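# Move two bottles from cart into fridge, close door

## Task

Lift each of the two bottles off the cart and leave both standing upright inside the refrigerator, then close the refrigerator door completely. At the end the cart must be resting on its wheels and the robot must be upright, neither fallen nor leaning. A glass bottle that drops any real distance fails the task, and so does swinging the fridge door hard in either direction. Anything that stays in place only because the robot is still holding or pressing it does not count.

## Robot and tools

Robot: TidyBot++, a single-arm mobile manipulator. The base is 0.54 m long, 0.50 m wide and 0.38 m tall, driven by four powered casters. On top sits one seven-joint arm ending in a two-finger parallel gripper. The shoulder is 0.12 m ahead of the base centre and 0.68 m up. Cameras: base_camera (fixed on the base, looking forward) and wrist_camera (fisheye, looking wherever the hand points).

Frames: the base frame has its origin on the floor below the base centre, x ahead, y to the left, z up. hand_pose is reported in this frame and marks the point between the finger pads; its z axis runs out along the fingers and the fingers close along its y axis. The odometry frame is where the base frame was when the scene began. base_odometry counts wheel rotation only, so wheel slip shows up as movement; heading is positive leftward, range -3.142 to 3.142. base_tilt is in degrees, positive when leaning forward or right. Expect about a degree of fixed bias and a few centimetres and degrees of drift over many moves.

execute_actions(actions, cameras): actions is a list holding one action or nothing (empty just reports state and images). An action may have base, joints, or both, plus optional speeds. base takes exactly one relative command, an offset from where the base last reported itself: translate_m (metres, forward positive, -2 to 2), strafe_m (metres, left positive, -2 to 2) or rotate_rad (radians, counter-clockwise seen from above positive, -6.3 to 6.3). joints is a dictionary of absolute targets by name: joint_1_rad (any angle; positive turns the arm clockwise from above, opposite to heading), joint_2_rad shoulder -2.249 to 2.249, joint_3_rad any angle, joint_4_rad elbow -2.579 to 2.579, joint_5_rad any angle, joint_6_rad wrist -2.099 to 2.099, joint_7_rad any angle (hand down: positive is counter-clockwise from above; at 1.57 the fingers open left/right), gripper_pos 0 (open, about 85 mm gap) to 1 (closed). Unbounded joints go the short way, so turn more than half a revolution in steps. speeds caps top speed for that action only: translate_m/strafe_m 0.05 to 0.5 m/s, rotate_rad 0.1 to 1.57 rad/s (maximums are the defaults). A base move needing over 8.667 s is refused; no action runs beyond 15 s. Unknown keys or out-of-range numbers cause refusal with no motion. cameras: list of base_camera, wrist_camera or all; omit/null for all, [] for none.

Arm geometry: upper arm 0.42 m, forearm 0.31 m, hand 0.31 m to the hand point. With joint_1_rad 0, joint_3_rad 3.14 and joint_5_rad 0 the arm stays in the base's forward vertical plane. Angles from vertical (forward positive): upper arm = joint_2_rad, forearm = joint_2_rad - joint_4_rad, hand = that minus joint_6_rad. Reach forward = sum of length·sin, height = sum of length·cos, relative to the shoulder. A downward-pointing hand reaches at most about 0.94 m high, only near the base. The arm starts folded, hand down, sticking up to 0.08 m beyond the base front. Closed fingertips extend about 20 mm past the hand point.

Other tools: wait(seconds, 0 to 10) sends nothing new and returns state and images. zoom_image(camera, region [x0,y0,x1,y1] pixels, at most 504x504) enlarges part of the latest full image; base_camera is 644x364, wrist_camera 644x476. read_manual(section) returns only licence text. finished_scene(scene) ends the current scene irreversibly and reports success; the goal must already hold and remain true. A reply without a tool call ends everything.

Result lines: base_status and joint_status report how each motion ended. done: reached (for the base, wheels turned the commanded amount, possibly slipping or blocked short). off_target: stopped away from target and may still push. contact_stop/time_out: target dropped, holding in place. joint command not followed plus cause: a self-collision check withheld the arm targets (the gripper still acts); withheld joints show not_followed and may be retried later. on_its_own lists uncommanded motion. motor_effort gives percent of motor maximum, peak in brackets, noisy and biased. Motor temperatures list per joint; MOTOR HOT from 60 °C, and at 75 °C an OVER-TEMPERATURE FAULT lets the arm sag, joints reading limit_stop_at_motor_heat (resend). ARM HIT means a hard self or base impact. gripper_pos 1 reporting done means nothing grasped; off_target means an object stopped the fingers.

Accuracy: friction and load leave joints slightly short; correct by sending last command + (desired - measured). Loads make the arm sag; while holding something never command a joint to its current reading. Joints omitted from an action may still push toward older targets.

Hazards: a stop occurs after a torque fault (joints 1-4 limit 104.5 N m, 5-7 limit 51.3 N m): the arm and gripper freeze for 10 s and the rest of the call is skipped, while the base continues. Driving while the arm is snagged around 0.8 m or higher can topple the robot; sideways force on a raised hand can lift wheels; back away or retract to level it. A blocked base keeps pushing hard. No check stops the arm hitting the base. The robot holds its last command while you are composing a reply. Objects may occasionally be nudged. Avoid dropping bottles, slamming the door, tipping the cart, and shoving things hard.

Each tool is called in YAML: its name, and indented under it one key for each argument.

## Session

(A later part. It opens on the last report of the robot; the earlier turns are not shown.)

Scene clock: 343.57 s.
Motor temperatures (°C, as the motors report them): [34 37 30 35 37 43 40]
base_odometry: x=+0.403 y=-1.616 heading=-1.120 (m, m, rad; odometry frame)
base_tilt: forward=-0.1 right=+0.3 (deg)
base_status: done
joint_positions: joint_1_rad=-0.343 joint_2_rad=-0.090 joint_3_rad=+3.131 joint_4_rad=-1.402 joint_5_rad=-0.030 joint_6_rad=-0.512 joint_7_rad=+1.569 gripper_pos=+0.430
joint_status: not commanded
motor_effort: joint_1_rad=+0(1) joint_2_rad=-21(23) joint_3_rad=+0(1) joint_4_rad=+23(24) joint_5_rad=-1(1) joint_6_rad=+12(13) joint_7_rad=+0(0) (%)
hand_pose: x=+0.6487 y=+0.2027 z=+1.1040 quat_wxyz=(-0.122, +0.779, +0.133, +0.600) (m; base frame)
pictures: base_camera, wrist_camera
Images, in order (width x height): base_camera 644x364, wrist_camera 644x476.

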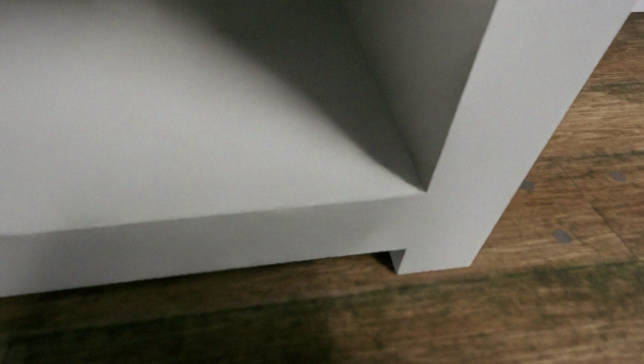

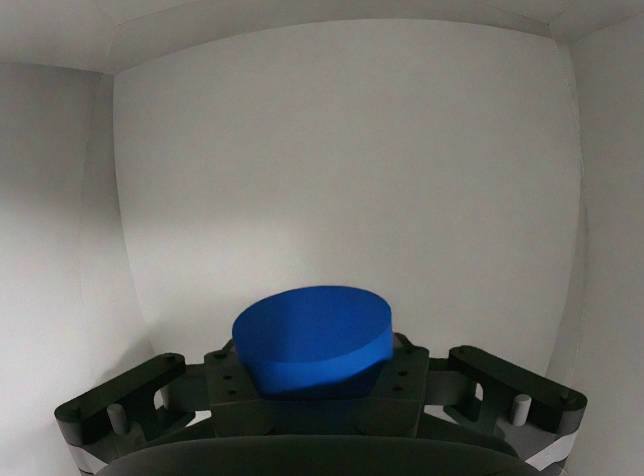

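execute_actions:
  actions:
    - {"joints":{"joint_4_rad":-1.55,"joint_6_rad":-0.36}}
  cameras: ["wrist_camera"]

execute_actions:
  actions:
    - {"joints":{"joint_4_rad":-1.62,"joint_6_rad":-0.29}}
  cameras: ["wrist_camera"]

Scene clock: 350.53 s.
Motor temperatures (°C, as the motors report them): [34 37 30 35 37 43 40]
base_odometry: x=+0.403 y=-1.616 heading=-1.120 (m, m, rad; odometry frame)
base_tilt: forward=-0.1 right=+0.4 (deg)
base_status: not commanded
joint_positions: joint_1_rad=-0.343 joint_2_rad=-0.090 joint_3_rad=+3.131 joint_4_rad=-1.567 joint_5_rad=-0.030 joint_6_rad=-0.413 joint_7_rad=+1.569 gripper_pos=+0.430
joint_status: all done
motor_effort: joint_1_rad=+1(1) joint_2_rad=-21(21) joint_3_rad=+0(0) joint_4_rad=+24(25) joint_5_rad=-1(1) joint_6_rad=+12(13) joint_7_rad=+0(0) (%)
hand_pose: x=+0.6522 y=+0.2030 z=+1.0325 quat_wxyz=(-0.116, +0.799, +0.135, +0.574) (m; base frame)
pictures: wrist_camera
Images, in order (width x height): wrist_camera 644x476.

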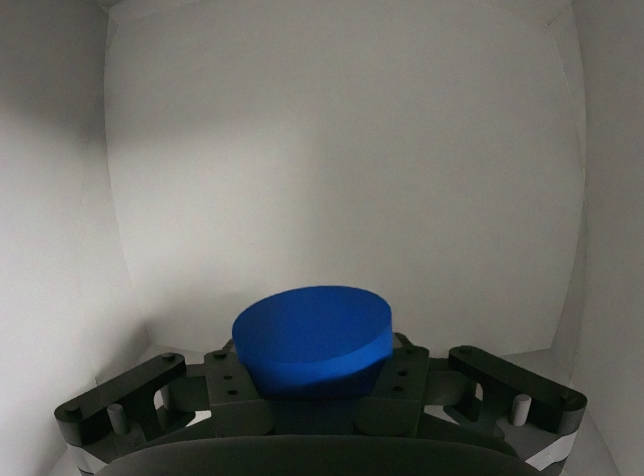

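Scene clock: 351.37 s.
Motor temperatures (°C, as the motors report them): [34 37 30 35 37 43 40]
base_odometry: x=+0.403 y=-1.616 heading=-1.120 (m, m, rad; odometry frame)
base_tilt: forward=-0.1 right=+0.5 (deg)
base_status: not commanded
joint_positions: joint_1_rad=-0.343 joint_2_rad=-0.090 joint_3_rad=+3.131 joint_4_rad=-1.633 joint_5_rad=-0.030 joint_6_rad=-0.339 joint_7_rad=+1.569 gripper_pos=+0.430
joint_status: all done
motor_effort: joint_1_rad=+0(0) joint_2_rad=-20(21) joint_3_rad=+0(1) joint_4_rad=+24(25) joint_5_rad=-1(1) joint_6_rad=+12(13) joint_7_rad=+0(0) (%)
hand_pose: x=+0.6544 y=+0.2031 z=+1.0147 quat_wxyz=(-0.116, +0.797, +0.133, +0.578) (m; base frame)
pictures: wrist_camera
Images, in order (width x height): wrist_camera 644x476.

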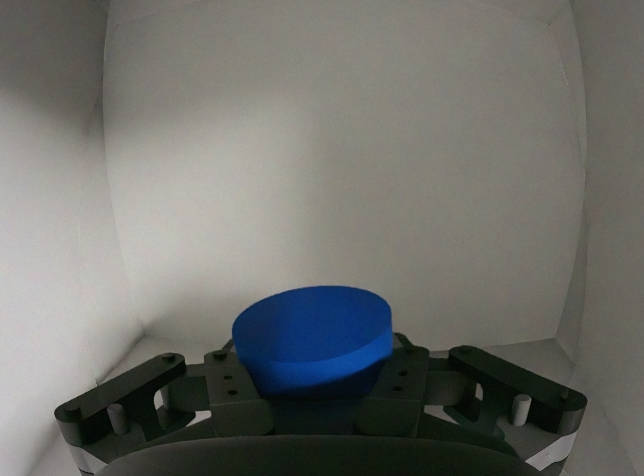

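No contact yet. Correct the pitch (j6 lags) while lowering.

execute_actions:
  actions:
    - {"joints":{"joint_4_rad":-1.62,"joint_6_rad":-0.2}}
  cameras: []

execute_actions:
  actions:
    - {"joints":{"joint_4_rad":-1.68,"joint_6_rad":-0.14}}
  cameras: []

execute_actions:
  actions:
    - {"joints":{"joint_4_rad":-1.74,"joint_6_rad":-0.08}}
  cameras: []

execute_actions:
  actions:
    - {"joints":{"joint_4_rad":-1.80,"joint_6_rad":-0.02}}
  cameras: ["wrist_camera"]

Scene clock: 358.87 s.
Motor temperatures (°C, as the motors report them): [34 37 30 35 37 43 40]
base_odometry: x=+0.403 y=-1.616 heading=-1.120 (m, m, rad; odometry frame)
base_tilt: forward=-0.2 right=+0.4 (deg)
base_status: not commanded
joint_positions: joint_1_rad=-0.343 joint_2_rad=-0.090 joint_3_rad=+3.131 joint_4_rad=-1.635 joint_5_rad=-0.030 joint_6_rad=-0.243 joint_7_rad=+1.569 gripper_pos=+0.430
joint_status: all done
motor_effort: joint_1_rad=+0(0) joint_2_rad=-20(21) joint_3_rad=+0(0) joint_4_rad=+24(26) joint_5_rad=-1(2) joint_6_rad=+12(13) joint_7_rad=+0(0) (%)
hand_pose: x=+0.6618 y=+0.2050 z=+1.0419 quat_wxyz=(-0.122, +0.769, +0.128, +0.614) (m; base frame)
pictures: none
No camera images: the call's "cameras" was empty. Leave "cameras" out to get every camera's image.

Scene clock: 359.67 s.
Motor temperatures (°C, as the motors report them): [34 37 30 35 37 43 40]
base_odometry: x=+0.403 y=-1.616 heading=-1.120 (m, m, rad; odometry frame)
base_tilt: forward=-0.1 right=+0.3 (deg)
base_status: not commanded
joint_positions: joint_1_rad=-0.343 joint_2_rad=-0.090 joint_3_rad=+3.131 joint_4_rad=-1.696 joint_5_rad=-0.030 joint_6_rad=-0.195 joint_7_rad=+1.569 gripper_pos=+0.430
joint_status: all done
motor_effort: joint_1_rad=+0(0) joint_2_rad=-20(22) joint_3_rad=+0(0) joint_4_rad=+24(25) joint_5_rad=-2(1) joint_6_rad=+12(12) joint_7_rad=+0(0) (%)
hand_pose: x=+0.6610 y=+0.2042 z=+1.0189 quat_wxyz=(-0.121, +0.773, +0.128, +0.609) (m; base frame)
pictures: none
No camera images: the call's "cameras" was empty. Leave "cameras" out to get every camera's image.

Scene clock: 360.43 s.
Motor temperatures (°C, as the motors report them): [34 37 30 35 37 43 40]
base_odometry: x=+0.403 y=-1.616 heading=-1.120 (m, m, rad; odometry frame)
base_tilt: forward=-0.1 right=+0.4 (deg)
base_status: not commanded
joint_positions: joint_1_rad=-0.343 joint_2_rad=-0.093 joint_3_rad=+3.131 joint_4_rad=-1.739 joint_5_rad=-0.030 joint_6_rad=-0.123 joint_7_rad=+1.569 gripper_pos=+0.430
joint_status: all done
motor_effort: joint_1_rad=+1(2) joint_2_rad=-18(20) joint_3_rad=+0(1) joint_4_rad=+22(24) joint_5_rad=-1(0) joint_6_rad=+11(12) joint_7_rad=+0(1) (%)
hand_pose: x=+0.6614 y=+0.2036 z=+1.0156 quat_wxyz=(-0.123, +0.763, +0.126, +0.622) (m; base frame)
pictures: none
No camera images: the call's "cameras" was empty. Leave "cameras" out to get every camera's image.

Scene clock: 361.20 s.
Motor temperatures (°C, as the motors report them): [34 37 30 35 37 43 40]
base_odometry: x=+0.403 y=-1.616 heading=-1.120 (m, m, rad; odometry frame)
base_tilt: forward=-0.1 right=+0.5 (deg)
base_status: not commanded
joint_positions: joint_1_rad=-0.344 joint_2_rad=-0.106 joint_3_rad=+3.131 joint_4_rad=-1.785 joint_5_rad=-0.030 joint_6_rad=-0.050 joint_7_rad=+1.569 gripper_pos=+0.430
joint_status: all done
motor_effort: joint_1_rad=+3(2) joint_2_rad=-16(18) joint_3_rad=+1(2) joint_4_rad=+20(22) joint_5_rad=-1(0) joint_6_rad=+9(10) joint_7_rad=+1(1) (%)
hand_pose: x=+0.6577 y=+0.2022 z=+1.0170 quat_wxyz=(-0.125, +0.751, +0.123, +0.637) (m; base frame)
pictures: wrist_camera
Images, in order (width x height): wrist_camera 644x476.

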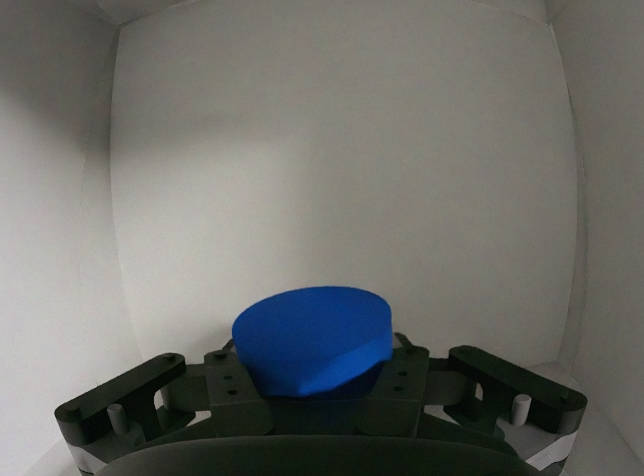

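execute_actions:
  actions:
    - {"joints":{"gripper_pos":0}}
  cameras: ["wrist_camera"]

execute_actions:
  actions:
    - {"base":{"translate_m":-0.1},"speeds":{"translate_m":0.1}}
  cameras: ["wrist_camera"]

Scene clock: 366.47 s.
Motor temperatures (°C, as the motors report them): [34 37 30 35 37 43 40]
base_odometry: x=+0.403 y=-1.616 heading=-1.120 (m, m, rad; odometry frame)
base_tilt: forward=+0.0 right=+0.4 (deg)
base_status: not commanded
joint_positions: joint_1_rad=-0.344 joint_2_rad=-0.106 joint_3_rad=+3.131 joint_4_rad=-1.790 joint_5_rad=-0.030 joint_6_rad=-0.050 joint_7_rad=+1.569 gripper_pos=+0.000
joint_status: all done
motor_effort: joint_1_rad=+0(2) joint_2_rad=-17(17) joint_3_rad=+0(1) joint_4_rad=+20(20) joint_5_rad=-1(1) joint_6_rad=+9(9) joint_7_rad=+0(1) (%)
hand_pose: x=+0.6573 y=+0.2020 z=+1.0138 quat_wxyz=(-0.125, +0.752, +0.123, +0.635) (m; base frame)
pictures: wrist_camera
Images, in order (width x height): wrist_camera 644x476.

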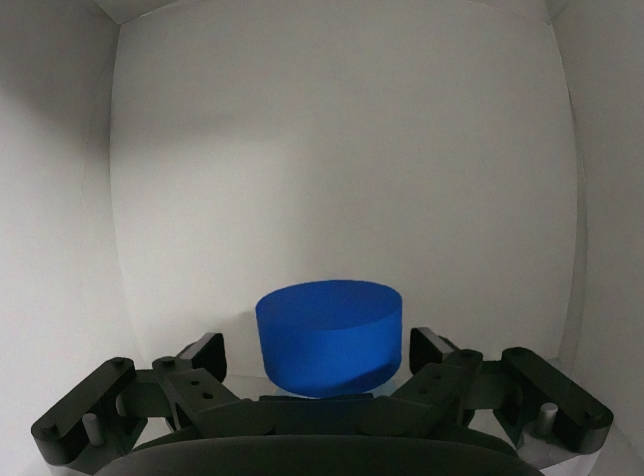

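Scene clock: 368.00 s.
Motor temperatures (°C, as the motors report them): [34 37 30 35 37 43 40]
base_odometry: x=+0.359 y=-1.526 heading=-1.120 (m, m, rad; odometry frame)
base_tilt: forward=-0.1 right=+0.4 (deg)
base_status: done
joint_positions: joint_1_rad=-0.344 joint_2_rad=-0.109 joint_3_rad=+3.131 joint_4_rad=-1.791 joint_5_rad=-0.030 joint_6_rad=-0.049 joint_7_rad=+1.569 gripper_pos=+0.000
joint_status: not commanded
motor_effort: joint_1_rad=+1(1) joint_2_rad=-15(20) joint_3_rad=+0(2) joint_4_rad=+20(21) joint_5_rad=-1(1) joint_6_rad=+9(10) joint_7_rad=+0(0) (%)
hand_pose: x=+0.6564 y=+0.2017 z=+1.0152 quat_wxyz=(-0.125, +0.752, +0.123, +0.636) (m; base frame)
pictures: wrist_camera
Images, in order (width x height): wrist_camera 644x476.

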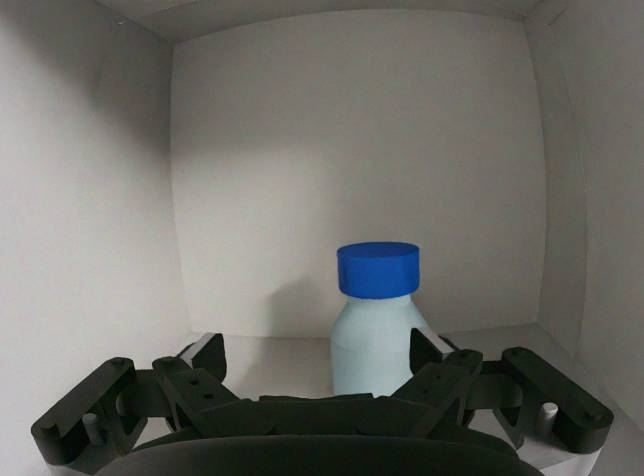

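execute_actions:
  actions:
    - {"base":{"translate_m":-0.25},"speeds":{"translate_m":0.15}}
  cameras: ["wrist_camera"]

execute_actions:
  actions:
    - {"base":{"translate_m":-1.2},"joints":{"joint_1_rad":0.0,"joint_2_rad":-0.11,"joint_4_rad":-2.11,"joint_6_rad":0.2}}
  cameras: []

execute_actions:
  actions:
    - {"base":{"rotate_rad":-1.58}}

Scene clock: 386.60 s.
Motor temperatures (°C, as the motors report them): [34 37 30 35 37 43 40]
base_odometry: x=+0.250 y=-1.301 heading=-1.119 (m, m, rad; odometry frame)
base_tilt: forward=-0.2 right=+0.4 (deg)
base_status: done
joint_positions: joint_1_rad=-0.345 joint_2_rad=-0.109 joint_3_rad=+3.131 joint_4_rad=-1.792 joint_5_rad=-0.030 joint_6_rad=-0.049 joint_7_rad=+1.569 gripper_pos=+0.000
joint_status: not commanded
motor_effort: joint_1_rad=+1(1) joint_2_rad=-16(19) joint_3_rad=+0(1) joint_4_rad=+20(21) joint_5_rad=-1(1) joint_6_rad=+9(10) joint_7_rad=+0(0) (%)
hand_pose: x=+0.6560 y=+0.2017 z=+1.0153 quat_wxyz=(-0.125, +0.751, +0.123, +0.636) (m; base frame)
pictures: wrist_camera
Images, in order (width x height): wrist_camera 644x476.

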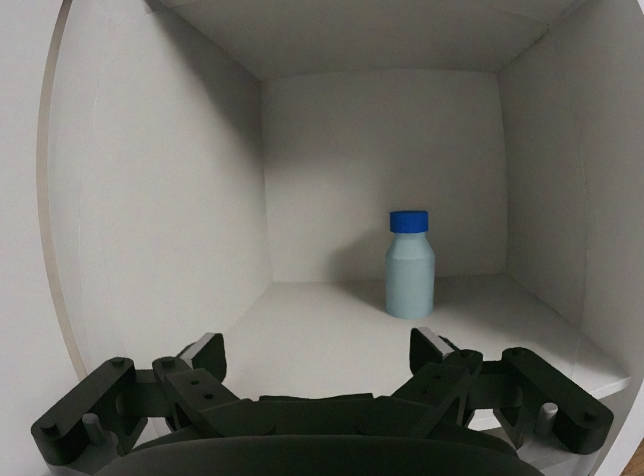

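Scene clock: 390.37 s.
Motor temperatures (°C, as the motors report them): [34 37 30 35 37 43 40]
base_odometry: x=-0.274 y=-0.221 heading=-1.119 (m, m, rad; odometry frame)
base_tilt: forward=-0.1 right=+0.4 (deg)
base_status: done
joint_positions: joint_1_rad=-0.019 joint_2_rad=-0.110 joint_3_rad=+3.131 joint_4_rad=-2.104 joint_5_rad=-0.030 joint_6_rad=+0.168 joint_7_rad=+1.569 gripper_pos=+0.000
joint_status: all done
motor_effort: joint_1_rad=+1(1) joint_2_rad=-15(18) joint_3_rad=+0(2) joint_4_rad=+19(19) joint_5_rad=-1(1) joint_6_rad=+9(10) joint_7_rad=+0(0) (%)
hand_pose: x=+0.6605 y=+0.0160 z=+0.8924 quat_wxyz=(-0.016, +0.791, -0.002, +0.611) (m; base frame)
pictures: none
No camera images: the call's "cameras" was empty. Leave "cameras" out to get every camera's image.

Scene clock: 392.70 s.
Motor temperatures (°C, as the motors report them): [34 37 30 35 37 43 40]
base_odometry: x=-0.274 y=-0.221 heading=-2.699 (m, m, rad; odometry frame)
base_tilt: forward=+0.0 right=+0.3 (deg)
base_status: done
joint_positions: joint_1_rad=-0.009 joint_2_rad=-0.110 joint_3_rad=+3.132 joint_4_rad=-2.104 joint_5_rad=-0.030 joint_6_rad=+0.169 joint_7_rad=+1.569 gripper_pos=+0.000
joint_status: not commanded
motor_effort: joint_1_rad=+0(3) joint_2_rad=-15(17) joint_3_rad=+0(3) joint_4_rad=+19(19) joint_5_rad=-1(0) joint_6_rad=+9(9) joint_7_rad=+0(0) (%)
hand_pose: x=+0.6607 y=+0.0100 z=+0.8925 quat_wxyz=(-0.013, +0.791, -0.007, +0.612) (m; base frame)
pictures: base_camera, wrist_camera
Images, in order (width x height): base_camera 644x364, wrist_camera 644x476.

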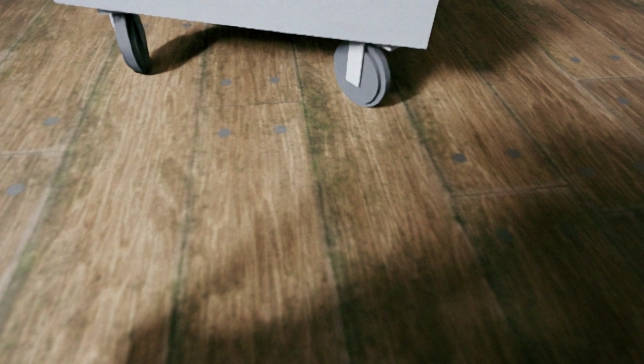

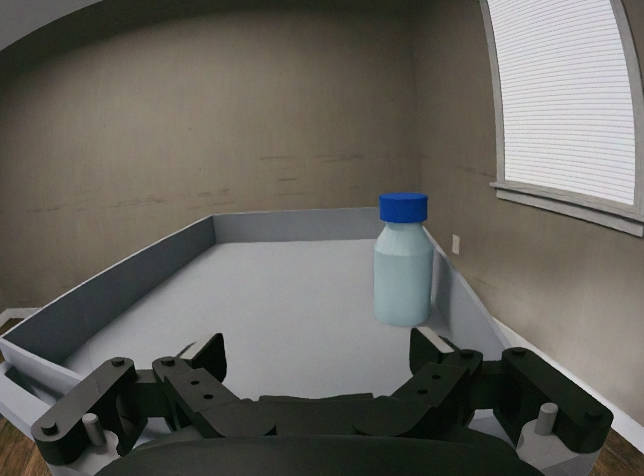

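execute_actions:
  actions:
    - {"base":{"strafe_m":-0.095}}
  cameras: []

execute_actions:
  actions:
    - {"base":{"translate_m":0.18},"speeds":{"translate_m":0.15}}

Scene clock: 399.00 s.
Motor temperatures (°C, as the motors report them): [34 37 30 35 37 43 40]
base_odometry: x=-0.315 y=-0.135 heading=-2.700 (m, m, rad; odometry frame)
base_tilt: forward=-0.2 right=+0.3 (deg)
base_status: done
joint_positions: joint_1_rad=-0.007 joint_2_rad=-0.110 joint_3_rad=+3.132 joint_4_rad=-2.104 joint_5_rad=-0.030 joint_6_rad=+0.169 joint_7_rad=+1.569 gripper_pos=+0.000
joint_status: not commanded
motor_effort: joint_1_rad=+0(1) joint_2_rad=-15(16) joint_3_rad=+0(2) joint_4_rad=+19(19) joint_5_rad=-1(1) joint_6_rad=+9(9) joint_7_rad=+0(0) (%)
hand_pose: x=+0.6607 y=+0.0090 z=+0.8926 quat_wxyz=(-0.012, +0.791, -0.007, +0.612) (m; base frame)
pictures: none
No camera images: the call's "cameras" was empty. Leave "cameras" out to get every camera's image.

Scene clock: 400.87 s.
Motor temperatures (°C, as the motors report them): [34 37 30 35 37 43 40]
base_odometry: x=-0.478 y=-0.212 heading=-2.700 (m, m, rad; odometry frame)
base_tilt: forward=-0.2 right=+0.4 (deg)
base_status: done
joint_positions: joint_1_rad=-0.007 joint_2_rad=-0.110 joint_3_rad=+3.132 joint_4_rad=-2.104 joint_5_rad=-0.030 joint_6_rad=+0.170 joint_7_rad=+1.569 gripper_pos=+0.000
joint_status: not commanded
motor_effort: joint_1_rad=+0(1) joint_2_rad=-14(18) joint_3_rad=+0(1) joint_4_rad=+19(20) joint_5_rad=-1(1) joint_6_rad=+9(10) joint_7_rad=+0(0) (%)
hand_pose: x=+0.6606 y=+0.0090 z=+0.8924 quat_wxyz=(-0.012, +0.791, -0.007, +0.612) (m; base frame)
pictures: base_camera, wrist_camera
Images, in order (width x height): base_camera 644x364, wrist_camera 644x476.

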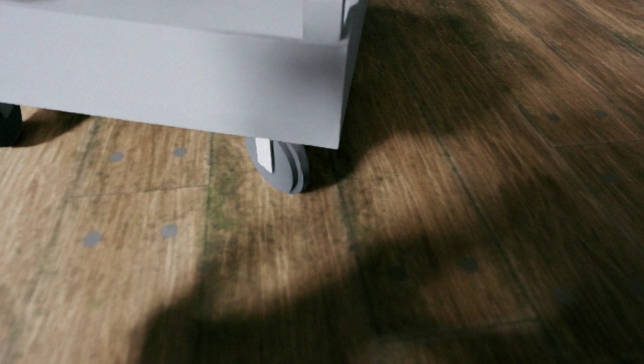

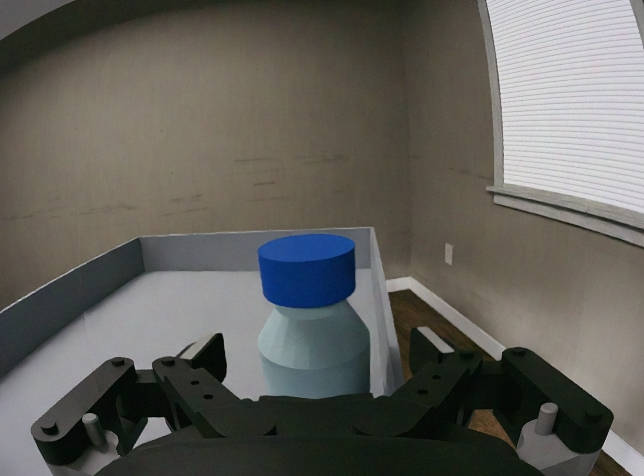

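execute_actions:
  actions:
    - {"base":{"strafe_m":0.008}}
  cameras: []

execute_actions:
  actions:
    - {"base":{"translate_m":0.08},"speeds":{"translate_m":0.1}}
  cameras: ["wrist_camera"]

Scene clock: 405.13 s.
Motor temperatures (°C, as the motors report them): [34 37 30 35 37 43 40]
base_odometry: x=-0.475 y=-0.219 heading=-2.700 (m, m, rad; odometry frame)
base_tilt: forward=+0.0 right=+0.4 (deg)
base_status: done
joint_positions: joint_1_rad=-0.007 joint_2_rad=-0.110 joint_3_rad=+3.132 joint_4_rad=-2.104 joint_5_rad=-0.030 joint_6_rad=+0.170 joint_7_rad=+1.569 gripper_pos=+0.000
joint_status: not commanded
motor_effort: joint_1_rad=+1(1) joint_2_rad=-15(17) joint_3_rad=+0(2) joint_4_rad=+19(19) joint_5_rad=-1(1) joint_6_rad=+9(9) joint_7_rad=+0(0) (%)
hand_pose: x=+0.6606 y=+0.0090 z=+0.8924 quat_wxyz=(-0.012, +0.791, -0.007, +0.612) (m; base frame)
pictures: none
No camera images: the call's "cameras" was empty. Leave "cameras" out to get every camera's image.

Scene clock: 406.50 s.
Motor temperatures (°C, as the motors report them): [34 37 30 35 37 43 40]
base_odometry: x=-0.547 y=-0.253 heading=-2.700 (m, m, rad; odometry frame)
base_tilt: forward=-0.1 right=+0.4 (deg)
base_status: done
joint_positions: joint_1_rad=-0.007 joint_2_rad=-0.110 joint_3_rad=+3.132 joint_4_rad=-2.105 joint_5_rad=-0.030 joint_6_rad=+0.170 joint_7_rad=+1.569 gripper_pos=+0.000
joint_status: not commanded
motor_effort: joint_1_rad=+1(1) joint_2_rad=-15(18) joint_3_rad=+0(1) joint_4_rad=+19(20) joint_5_rad=-1(1) joint_6_rad=+9(9) joint_7_rad=+0(0) (%)
hand_pose: x=+0.6606 y=+0.0090 z=+0.8924 quat_wxyz=(-0.012, +0.791, -0.007, +0.612) (m; base frame)
pictures: wrist_camera
Images, in order (width x height): wrist_camera 644x476.

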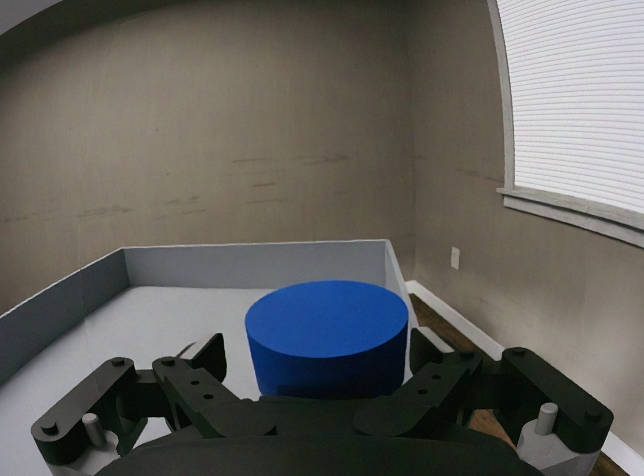

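execute_actions:
  actions:
    - {"joints":{"gripper_pos":1}}
  cameras: []

execute_actions:
  actions:
    - {"joints":{"joint_4_rad":-1.85,"joint_6_rad":-0.05}}
  cameras: ["wrist_camera"]

execute_actions:
  actions:
    - {"joints":{"joint_4_rad":-1.38,"joint_6_rad":-0.52}}
  cameras: ["wrist_camera"]

Scene clock: 412.63 s.
Motor temperatures (°C, as the motors report them): [34 37 30 35 37 43 40]
base_odometry: x=-0.547 y=-0.253 heading=-2.700 (m, m, rad; odometry frame)
base_tilt: forward=-0.1 right=+0.4 (deg)
base_status: not commanded
joint_positions: joint_1_rad=-0.007 joint_2_rad=-0.110 joint_3_rad=+3.132 joint_4_rad=-2.106 joint_5_rad=-0.030 joint_6_rad=+0.174 joint_7_rad=+1.569 gripper_pos=+0.440
joint_status: gripper_pos off_target (ended at +0.440, target +1.000)
motor_effort: joint_1_rad=+0(2) joint_2_rad=-16(18) joint_3_rad=+0(3) joint_4_rad=+19(22) joint_5_rad=+0(0) joint_6_rad=+9(12) joint_7_rad=+0(1) (%)
hand_pose: x=+0.6606 y=+0.0087 z=+0.8930 quat_wxyz=(-0.012, +0.790, -0.007, +0.613) (m; base frame)
pictures: none
No camera images: the call's "cameras" was empty. Leave "cameras" out to get every camera's image.

Scene clock: 414.00 s.
Motor temperatures (°C, as the motors report them): [34 37 30 35 37 43 40]
base_odometry: x=-0.547 y=-0.253 heading=-2.700 (m, m, rad; odometry frame)
base_tilt: forward=-0.2 right=+0.4 (deg)
base_status: not commanded
joint_positions: joint_1_rad=-0.007 joint_2_rad=-0.103 joint_3_rad=+3.132 joint_4_rad=-1.871 joint_5_rad=-0.030 joint_6_rad=-0.035 joint_7_rad=+1.569 gripper_pos=+0.440
joint_status: all done
motor_effort: joint_1_rad=+1(0) joint_2_rad=-18(19) joint_3_rad=+0(0) joint_4_rad=+23(24) joint_5_rad=-1(1) joint_6_rad=+12(12) joint_7_rad=+0(0) (%)
hand_pose: x=+0.6869 y=+0.0112 z=+0.9672 quat_wxyz=(-0.015, +0.784, -0.006, +0.620) (m; base frame)
pictures: wrist_camera
Images, in order (width x height): wrist_camera 644x476.

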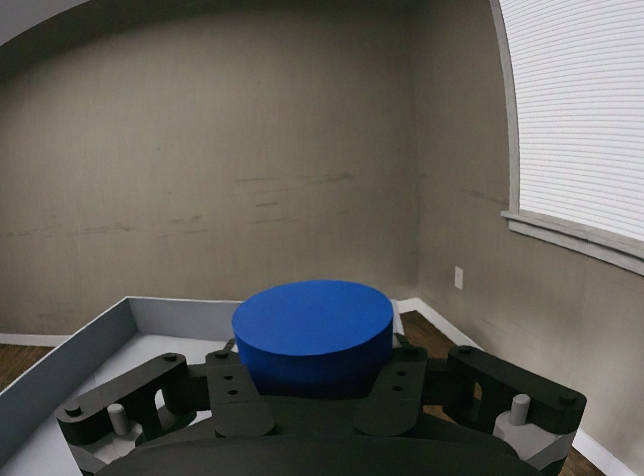

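Scene clock: 415.67 s.
Motor temperatures (°C, as the motors report them): [34 37 30 35 37 43 40]
base_odometry: x=-0.547 y=-0.253 heading=-2.700 (m, m, rad; odometry frame)
base_tilt: forward=+0.0 right=+0.3 (deg)
base_status: not commanded
joint_positions: joint_1_rad=-0.007 joint_2_rad=-0.103 joint_3_rad=+3.132 joint_4_rad=-1.403 joint_5_rad=-0.030 joint_6_rad=-0.505 joint_7_rad=+1.569 gripper_pos=+0.440
joint_status: all done
motor_effort: joint_1_rad=+0(0) joint_2_rad=-19(21) joint_3_rad=+0(0) joint_4_rad=+23(25) joint_5_rad=-1(1) joint_6_rad=+12(13) joint_7_rad=+0(0) (%)
hand_pose: x=+0.6813 y=+0.0154 z=+1.1120 quat_wxyz=(-0.019, +0.785, +0.000, +0.619) (m; base frame)
pictures: wrist_camera
Images, in order (width x height): wrist_camera 644x476.

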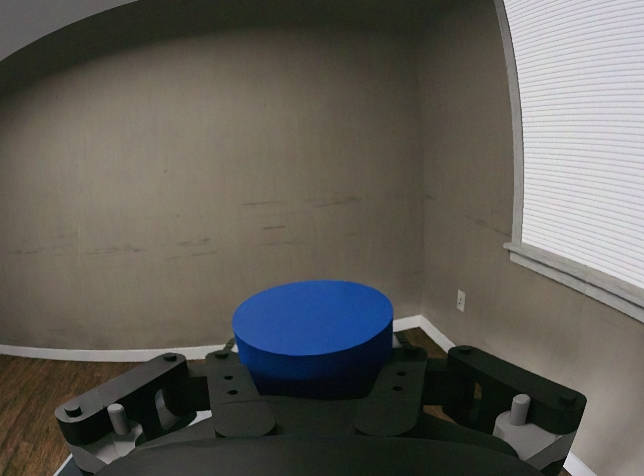

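execute_actions:
  actions:
    - {"base":{"translate_m":-0.275},"speeds":{"translate_m":0.2}}
  cameras: []

execute_actions:
  actions:
    - {"base":{"rotate_rad":1.58},"speeds":{"rotate_rad":0.6}}
  cameras: ["wrist_camera"]

execute_actions:
  actions:
    - {"base":{"translate_m":0.7},"speeds":{"translate_m":0.3}}

Scene clock: 424.47 s.
Motor temperatures (°C, as the motors report them): [34 37 30 35 37 43 40]
base_odometry: x=-0.298 y=-0.136 heading=-2.700 (m, m, rad; odometry frame)
base_tilt: forward=-0.2 right=+0.3 (deg)
base_status: done
joint_positions: joint_1_rad=-0.007 joint_2_rad=-0.098 joint_3_rad=+3.132 joint_4_rad=-1.403 joint_5_rad=-0.030 joint_6_rad=-0.508 joint_7_rad=+1.569 gripper_pos=+0.440
joint_status: not commanded
motor_effort: joint_1_rad=+1(3) joint_2_rad=-18(24) joint_3_rad=+0(2) joint_4_rad=+23(25) joint_5_rad=-1(2) joint_6_rad=+12(12) joint_7_rad=+0(0) (%)
hand_pose: x=+0.6829 y=+0.0155 z=+1.1089 quat_wxyz=(-0.019, +0.787, +0.000, +0.617) (m; base frame)
pictures: none
No camera images: the call's "cameras" was empty. Leave "cameras" out to get every camera's image.

Scene clock: 427.83 s.
Motor temperatures (°C, as the motors report them): [34 37 30 35 37 43 40]
base_odometry: x=-0.298 y=-0.136 heading=-1.121 (m, m, rad; odometry frame)
base_tilt: forward=-0.1 right=+0.3 (deg)
base_status: done
joint_positions: joint_1_rad=-0.005 joint_2_rad=-0.098 joint_3_rad=+3.130 joint_4_rad=-1.403 joint_5_rad=-0.030 joint_6_rad=-0.508 joint_7_rad=+1.569 gripper_pos=+0.440
joint_status: not commanded
motor_effort: joint_1_rad=+1(4) joint_2_rad=-19(20) joint_3_rad=+0(4) joint_4_rad=+23(23) joint_5_rad=-1(2) joint_6_rad=+11(12) joint_7_rad=+0(0) (%)
hand_pose: x=+0.6829 y=+0.0161 z=+1.1088 quat_wxyz=(-0.019, +0.787, +0.000, +0.616) (m; base frame)
pictures: wrist_camera
Images, in order (width x height): wrist_camera 644x476.

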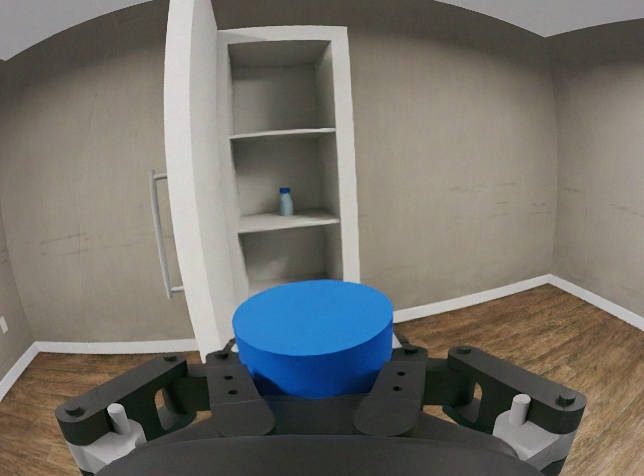

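Scene clock: 431.13 s.
Motor temperatures (°C, as the motors report them): [34 37 30 35 37 43 40]
base_odometry: x=+0.008 y=-0.766 heading=-1.120 (m, m, rad; odometry frame)
base_tilt: forward=-0.1 right=+0.3 (deg)
base_status: done
joint_positions: joint_1_rad=-0.005 joint_2_rad=-0.094 joint_3_rad=+3.130 joint_4_rad=-1.402 joint_5_rad=-0.030 joint_6_rad=-0.509 joint_7_rad=+1.569 gripper_pos=+0.440
joint_status: not commanded
motor_effort: joint_1_rad=+0(0) joint_2_rad=-19(22) joint_3_rad=+0(1) joint_4_rad=+23(23) joint_5_rad=-1(2) joint_6_rad=+12(12) joint_7_rad=+0(0) (%)
hand_pose: x=+0.6846 y=+0.0161 z=+1.1063 quat_wxyz=(-0.019, +0.789, +0.000, +0.614) (m; base frame)
pictures: base_camera, wrist_camera
Images, in order (width x height): base_camera 644x364, wrist_camera 644x476.

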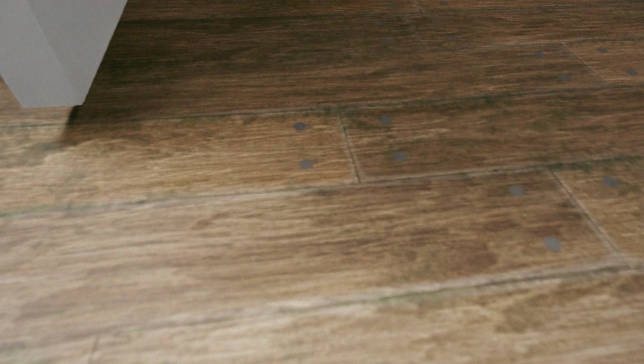

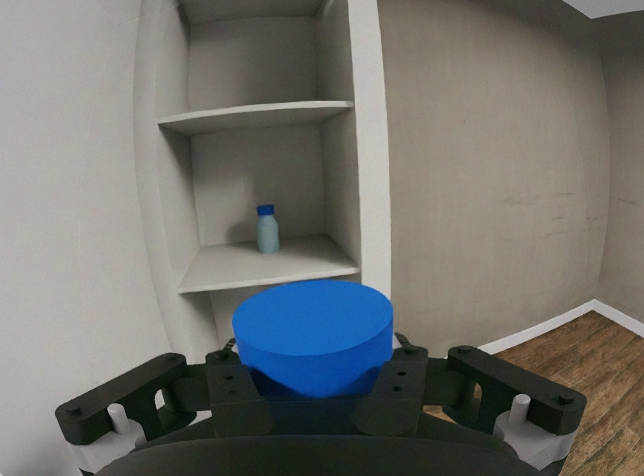

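execute_actions:
  actions:
    - {"base":{"strafe_m":0.06},"joints":{"joint_1_rad":-0.06},"speeds":{"strafe_m":0.2}}
  cameras: []

execute_actions:
  actions:
    - {"base":{"translate_m":0.55},"speeds":{"translate_m":0.25}}

Scene clock: 437.03 s.
Motor temperatures (°C, as the motors report them): [34 37 30 35 37 43 40]
base_odometry: x=+0.062 y=-0.740 heading=-1.120 (m, m, rad; odometry frame)
base_tilt: forward=+0.0 right=+0.4 (deg)
base_status: done
joint_positions: joint_1_rad=-0.051 joint_2_rad=-0.094 joint_3_rad=+3.124 joint_4_rad=-1.402 joint_5_rad=-0.030 joint_6_rad=-0.510 joint_7_rad=+1.569 gripper_pos=+0.440
joint_status: all done
motor_effort: joint_1_rad=+0(3) joint_2_rad=-19(19) joint_3_rad=+0(3) joint_4_rad=+23(23) joint_5_rad=-1(2) joint_6_rad=+12(12) joint_7_rad=+0(0) (%)
hand_pose: x=+0.6829 y=+0.0455 z=+1.1062 quat_wxyz=(-0.035, +0.789, +0.021, +0.614) (m; base frame)
pictures: none
No camera images: the call's "cameras" was empty. Leave "cameras" out to get every camera's image.

Scene clock: 442.60 s.
Motor temperatures (°C, as the motors report them): [34 37 30 35 37 43 40]
base_odometry: x=+0.212 y=-1.050 heading=-1.113 (m, m, rad; odometry frame)
base_tilt: forward=-0.1 right=+0.4 (deg)
base_status: translate_m time_out (by the wheels' count: +0.345 of +0.550)
joint_positions: joint_1_rad=-0.051 joint_2_rad=-0.089 joint_3_rad=+3.128 joint_4_rad=-1.399 joint_5_rad=-0.030 joint_6_rad=-0.515 joint_7_rad=+1.569 gripper_pos=+0.440
joint_status: not commanded
motor_effort: joint_1_rad=+0(8) joint_2_rad=-18(36) joint_3_rad=+0(9) joint_4_rad=+23(29) joint_5_rad=-1(4) joint_6_rad=+11(14) joint_7_rad=+0(0) (%)
hand_pose: x=+0.6847 y=+0.0432 z=+1.1039 quat_wxyz=(-0.034, +0.791, +0.019, +0.611) (m; base frame)
pictures: base_camera, wrist_camera
Images, in order (width x height): base_camera 644x364, wrist_camera 644x476.

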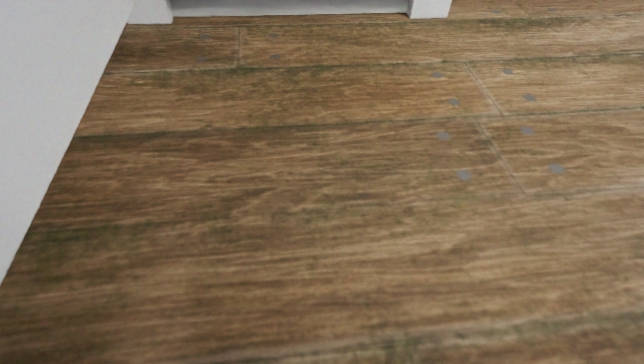

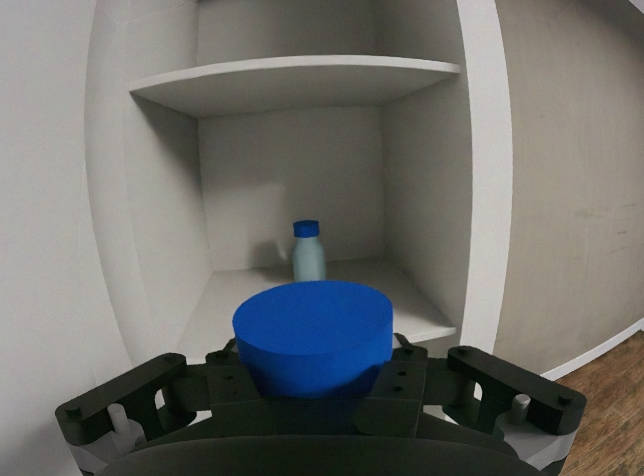

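execute_actions:
  actions:
    - {"base":{"translate_m":-0.05},"speeds":{"translate_m":0.1}}
  cameras: []

execute_actions:
  actions:
    - {"base":{"strafe_m":-0.1},"speeds":{"strafe_m":0.1}}
  cameras: []

execute_actions:
  actions:
    - {"base":{"translate_m":0.35},"speeds":{"translate_m":0.15}}

Scene clock: 454.57 s.
Motor temperatures (°C, as the motors report them): [34 38 30 35 37 43 40]
base_odometry: x=+0.190 y=-1.005 heading=-1.112 (m, m, rad; odometry frame)
base_tilt: forward=-0.1 right=+0.4 (deg)
base_status: done
joint_positions: joint_1_rad=-0.051 joint_2_rad=-0.094 joint_3_rad=+3.128 joint_4_rad=-1.399 joint_5_rad=-0.030 joint_6_rad=-0.515 joint_7_rad=+1.569 gripper_pos=+0.440
joint_status: not commanded
motor_effort: joint_1_rad=+1(1) joint_2_rad=-19(24) joint_3_rad=+0(1) joint_4_rad=+23(24) joint_5_rad=-1(2) joint_6_rad=+12(12) joint_7_rad=+0(0) (%)
hand_pose: x=+0.6827 y=+0.0431 z=+1.1065 quat_wxyz=(-0.034, +0.789, +0.019, +0.613) (m; base frame)
pictures: none
No camera images: the call's "cameras" was empty. Leave "cameras" out to get every camera's image.

Scene clock: 456.13 s.
Motor temperatures (°C, as the motors report them): [34 38 30 35 37 43 40]
base_odometry: x=+0.101 y=-1.050 heading=-1.112 (m, m, rad; odometry frame)
base_tilt: forward=+0.0 right=+0.4 (deg)
base_status: done
joint_positions: joint_1_rad=-0.051 joint_2_rad=-0.094 joint_3_rad=+3.128 joint_4_rad=-1.399 joint_5_rad=-0.030 joint_6_rad=-0.515 joint_7_rad=+1.569 gripper_pos=+0.440
joint_status: not commanded
motor_effort: joint_1_rad=+1(3) joint_2_rad=-20(23) joint_3_rad=+0(3) joint_4_rad=+23(25) joint_5_rad=-1(2) joint_6_rad=+12(13) joint_7_rad=+0(0) (%)
hand_pose: x=+0.6827 y=+0.0433 z=+1.1065 quat_wxyz=(-0.034, +0.789, +0.019, +0.613) (m; base frame)
pictures: none
No camera images: the call's "cameras" was empty. Leave "cameras" out to get every camera's image.

Scene clock: 459.13 s.
Motor temperatures (°C, as the motors report them): [34 38 30 35 37 43 40]
base_odometry: x=+0.256 y=-1.364 heading=-1.112 (m, m, rad; odometry frame)
base_tilt: forward=-0.1 right=+0.4 (deg)
base_status: done
joint_positions: joint_1_rad=-0.051 joint_2_rad=-0.093 joint_3_rad=+3.128 joint_4_rad=-1.399 joint_5_rad=-0.030 joint_6_rad=-0.516 joint_7_rad=+1.569 gripper_pos=+0.440
joint_status: not commanded
motor_effort: joint_1_rad=+1(1) joint_2_rad=-20(22) joint_3_rad=+0(1) joint_4_rad=+23(24) joint_5_rad=-1(1) joint_6_rad=+12(13) joint_7_rad=+0(0) (%)
hand_pose: x=+0.6831 y=+0.0433 z=+1.1061 quat_wxyz=(-0.034, +0.790, +0.019, +0.612) (m; base frame)
pictures: base_camera, wrist_camera
Images, in order (width x height): base_camera 644x364, wrist_camera 644x476.

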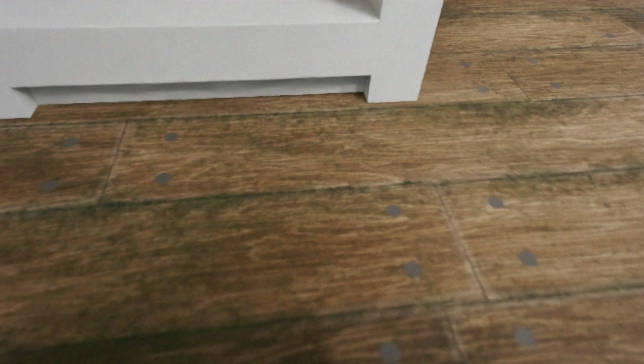

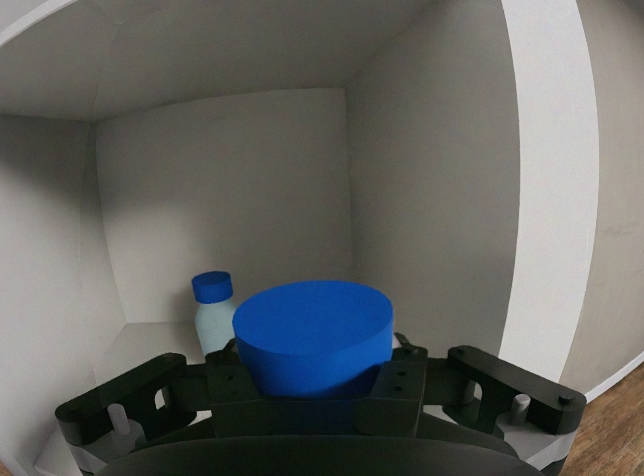

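execute_actions:
  actions:
    - {"base":{"translate_m":0.21},"speeds":{"translate_m":0.1}}

execute_actions:
  actions:
    - {"joints":{"joint_4_rad":-1.62,"joint_6_rad":-0.2}}
  cameras: []

execute_actions:
  actions:
    - {"joints":{"joint_4_rad":-1.68,"joint_6_rad":-0.14}}
  cameras: []

execute_actions:
  actions:
    - {"joints":{"joint_4_rad":-1.73,"joint_6_rad":-0.1}}
  cameras: ["wrist_camera"]

Scene clock: 468.80 s.
Motor temperatures (°C, as the motors report them): [34 38 30 35 37 43 40]
base_odometry: x=+0.348 y=-1.552 heading=-1.112 (m, m, rad; odometry frame)
base_tilt: forward=-0.1 right=+0.4 (deg)
base_status: done
joint_positions: joint_1_rad=-0.051 joint_2_rad=-0.093 joint_3_rad=+3.128 joint_4_rad=-1.399 joint_5_rad=-0.030 joint_6_rad=-0.516 joint_7_rad=+1.569 gripper_pos=+0.440
joint_status: not commanded
motor_effort: joint_1_rad=+0(0) joint_2_rad=-19(22) joint_3_rad=+0(1) joint_4_rad=+23(24) joint_5_rad=-1(1) joint_6_rad=+12(12) joint_7_rad=+0(1) (%)
hand_pose: x=+0.6830 y=+0.0433 z=+1.1061 quat_wxyz=(-0.034, +0.790, +0.019, +0.612) (m; base frame)
pictures: base_camera, wrist_camera
Images, in order (width x height): base_camera 644x364, wrist_camera 644x476.

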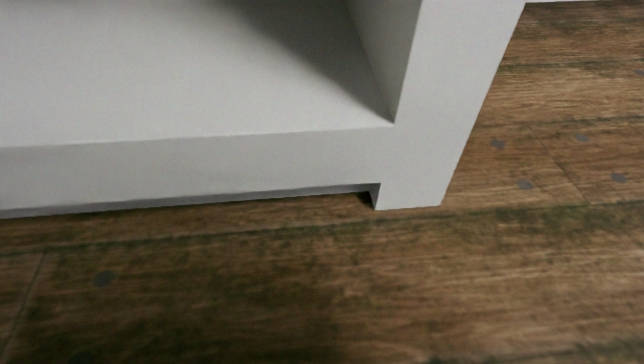

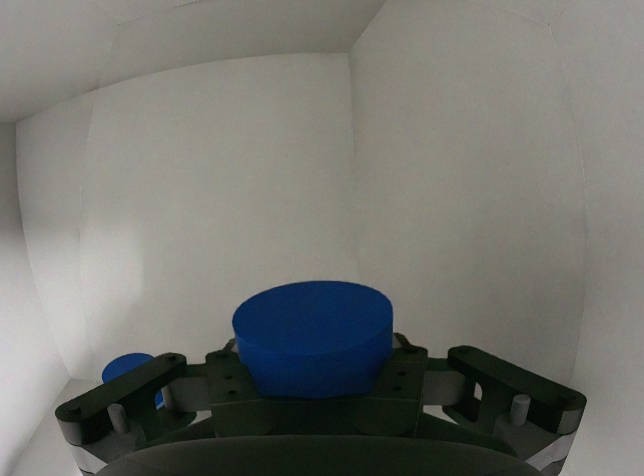

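Scene clock: 470.10 s.
Motor temperatures (°C, as the motors report them): [34 38 30 35 37 43 40]
base_odometry: x=+0.348 y=-1.552 heading=-1.112 (m, m, rad; odometry frame)
base_tilt: forward=+0.0 right=+0.4 (deg)
base_status: not commanded
joint_positions: joint_1_rad=-0.051 joint_2_rad=-0.093 joint_3_rad=+3.128 joint_4_rad=-1.631 joint_5_rad=-0.030 joint_6_rad=-0.250 joint_7_rad=+1.569 gripper_pos=+0.440
joint_status: all done
motor_effort: joint_1_rad=+0(0) joint_2_rad=-19(21) joint_3_rad=+0(0) joint_4_rad=+23(25) joint_5_rad=-1(1) joint_6_rad=+12(11) joint_7_rad=+0(0) (%)
hand_pose: x=+0.6964 y=+0.0418 z=+1.0439 quat_wxyz=(-0.033, +0.779, +0.016, +0.625) (m; base frame)
pictures: none
No camera images: the call's "cameras" was empty. Leave "cameras" out to get every camera's image.

Scene clock: 470.90 s.
Motor temperatures (°C, as the motors report them): [34 38 30 35 37 43 40]
base_odometry: x=+0.348 y=-1.552 heading=-1.112 (m, m, rad; odometry frame)
base_tilt: forward=-0.1 right=+0.4 (deg)
base_status: not commanded
joint_positions: joint_1_rad=-0.051 joint_2_rad=-0.093 joint_3_rad=+3.128 joint_4_rad=-1.692 joint_5_rad=-0.030 joint_6_rad=-0.191 joint_7_rad=+1.569 gripper_pos=+0.440
joint_status: all done
motor_effort: joint_1_rad=+1(0) joint_2_rad=-20(21) joint_3_rad=+0(0) joint_4_rad=+24(24) joint_5_rad=-1(1) joint_6_rad=+12(13) joint_7_rad=+0(0) (%)
hand_pose: x=+0.6963 y=+0.0412 z=+1.0238 quat_wxyz=(-0.032, +0.780, +0.015, +0.624) (m; base frame)
pictures: none
No camera images: the call's "cameras" was empty. Leave "cameras" out to get every camera's image.

Scene clock: 471.63 s.
Motor temperatures (°C, as the motors report them): [34 38 30 35 37 43 40]
base_odometry: x=+0.348 y=-1.552 heading=-1.112 (m, m, rad; odometry frame)
base_tilt: forward=-0.2 right=+0.4 (deg)
base_status: not commanded
joint_positions: joint_1_rad=-0.051 joint_2_rad=-0.093 joint_3_rad=+3.128 joint_4_rad=-1.735 joint_5_rad=-0.030 joint_6_rad=-0.143 joint_7_rad=+1.569 gripper_pos=+0.440
joint_status: all done
motor_effort: joint_1_rad=+0(0) joint_2_rad=-18(20) joint_3_rad=+0(0) joint_4_rad=+22(24) joint_5_rad=-1(1) joint_6_rad=+11(11) joint_7_rad=+0(0) (%)
hand_pose: x=+0.6960 y=+0.0407 z=+1.0122 quat_wxyz=(-0.032, +0.779, +0.015, +0.627) (m; base frame)
pictures: wrist_camera
Images, in order (width x height): wrist_camera 644x476.

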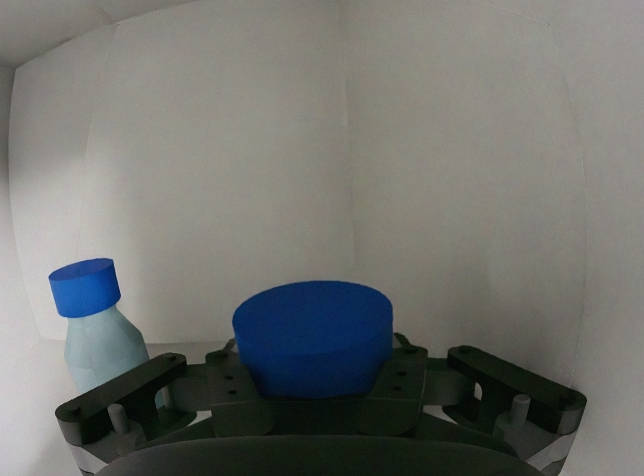

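execute_actions:
  actions:
    - {"joints":{"gripper_pos":0}}
  cameras: ["wrist_camera"]

execute_actions:
  actions:
    - {"base":{"translate_m":-0.3},"speeds":{"translate_m":0.12}}

Scene clock: 477.33 s.
Motor temperatures (°C, as the motors report them): [34 38 30 35 37 43 40]
base_odometry: x=+0.348 y=-1.552 heading=-1.112 (m, m, rad; odometry frame)
base_tilt: forward=+0.0 right=+0.3 (deg)
base_status: not commanded
joint_positions: joint_1_rad=-0.056 joint_2_rad=-0.096 joint_3_rad=+3.126 joint_4_rad=-1.734 joint_5_rad=-0.030 joint_6_rad=-0.134 joint_7_rad=+1.569 gripper_pos=+0.000
joint_status: all done
motor_effort: joint_1_rad=+0(4) joint_2_rad=-17(19) joint_3_rad=+0(4) joint_4_rad=+20(22) joint_5_rad=-1(1) joint_6_rad=+9(10) joint_7_rad=+0(0) (%)
hand_pose: x=+0.6953 y=+0.0443 z=+1.0174 quat_wxyz=(-0.034, +0.774, +0.017, +0.632) (m; base frame)
pictures: wrist_camera
Images, in order (width x height): wrist_camera 644x476.

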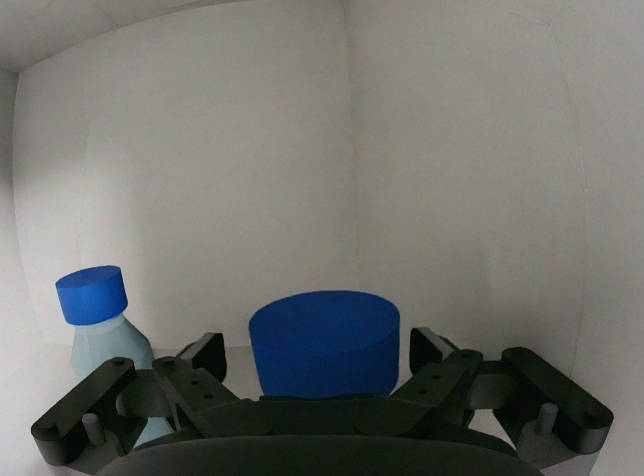

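Scene clock: 480.43 s.
Motor temperatures (°C, as the motors report them): [34 38 30 35 37 43 40]
base_odometry: x=+0.215 y=-1.283 heading=-1.112 (m, m, rad; odometry frame)
base_tilt: forward=-0.2 right=+0.4 (deg)
base_status: done
joint_positions: joint_1_rad=-0.056 joint_2_rad=-0.106 joint_3_rad=+3.126 joint_4_rad=-1.734 joint_5_rad=-0.030 joint_6_rad=-0.131 joint_7_rad=+1.569 gripper_pos=+0.000
joint_status: not commanded
motor_effort: joint_1_rad=+0(1) joint_2_rad=-16(21) joint_3_rad=+0(1) joint_4_rad=+20(21) joint_5_rad=-1(1) joint_6_rad=+9(10) joint_7_rad=+0(0) (%)
hand_pose: x=+0.6921 y=+0.0441 z=+1.0239 quat_wxyz=(-0.034, +0.770, +0.017, +0.637) (m; base frame)
pictures: base_camera, wrist_camera
Images, in order (width x height): base_camera 644x364, wrist_camera 644x476.

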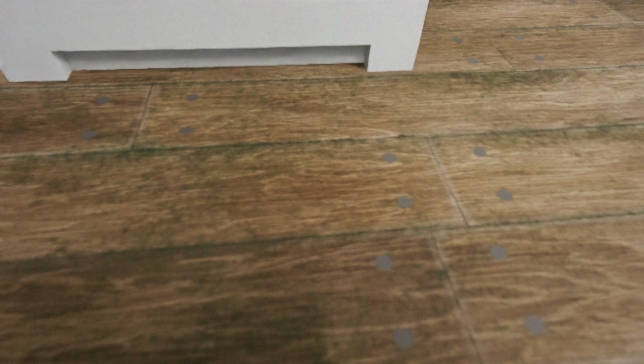

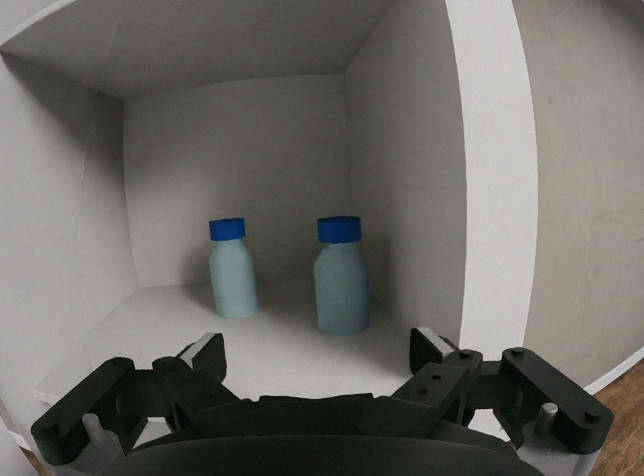

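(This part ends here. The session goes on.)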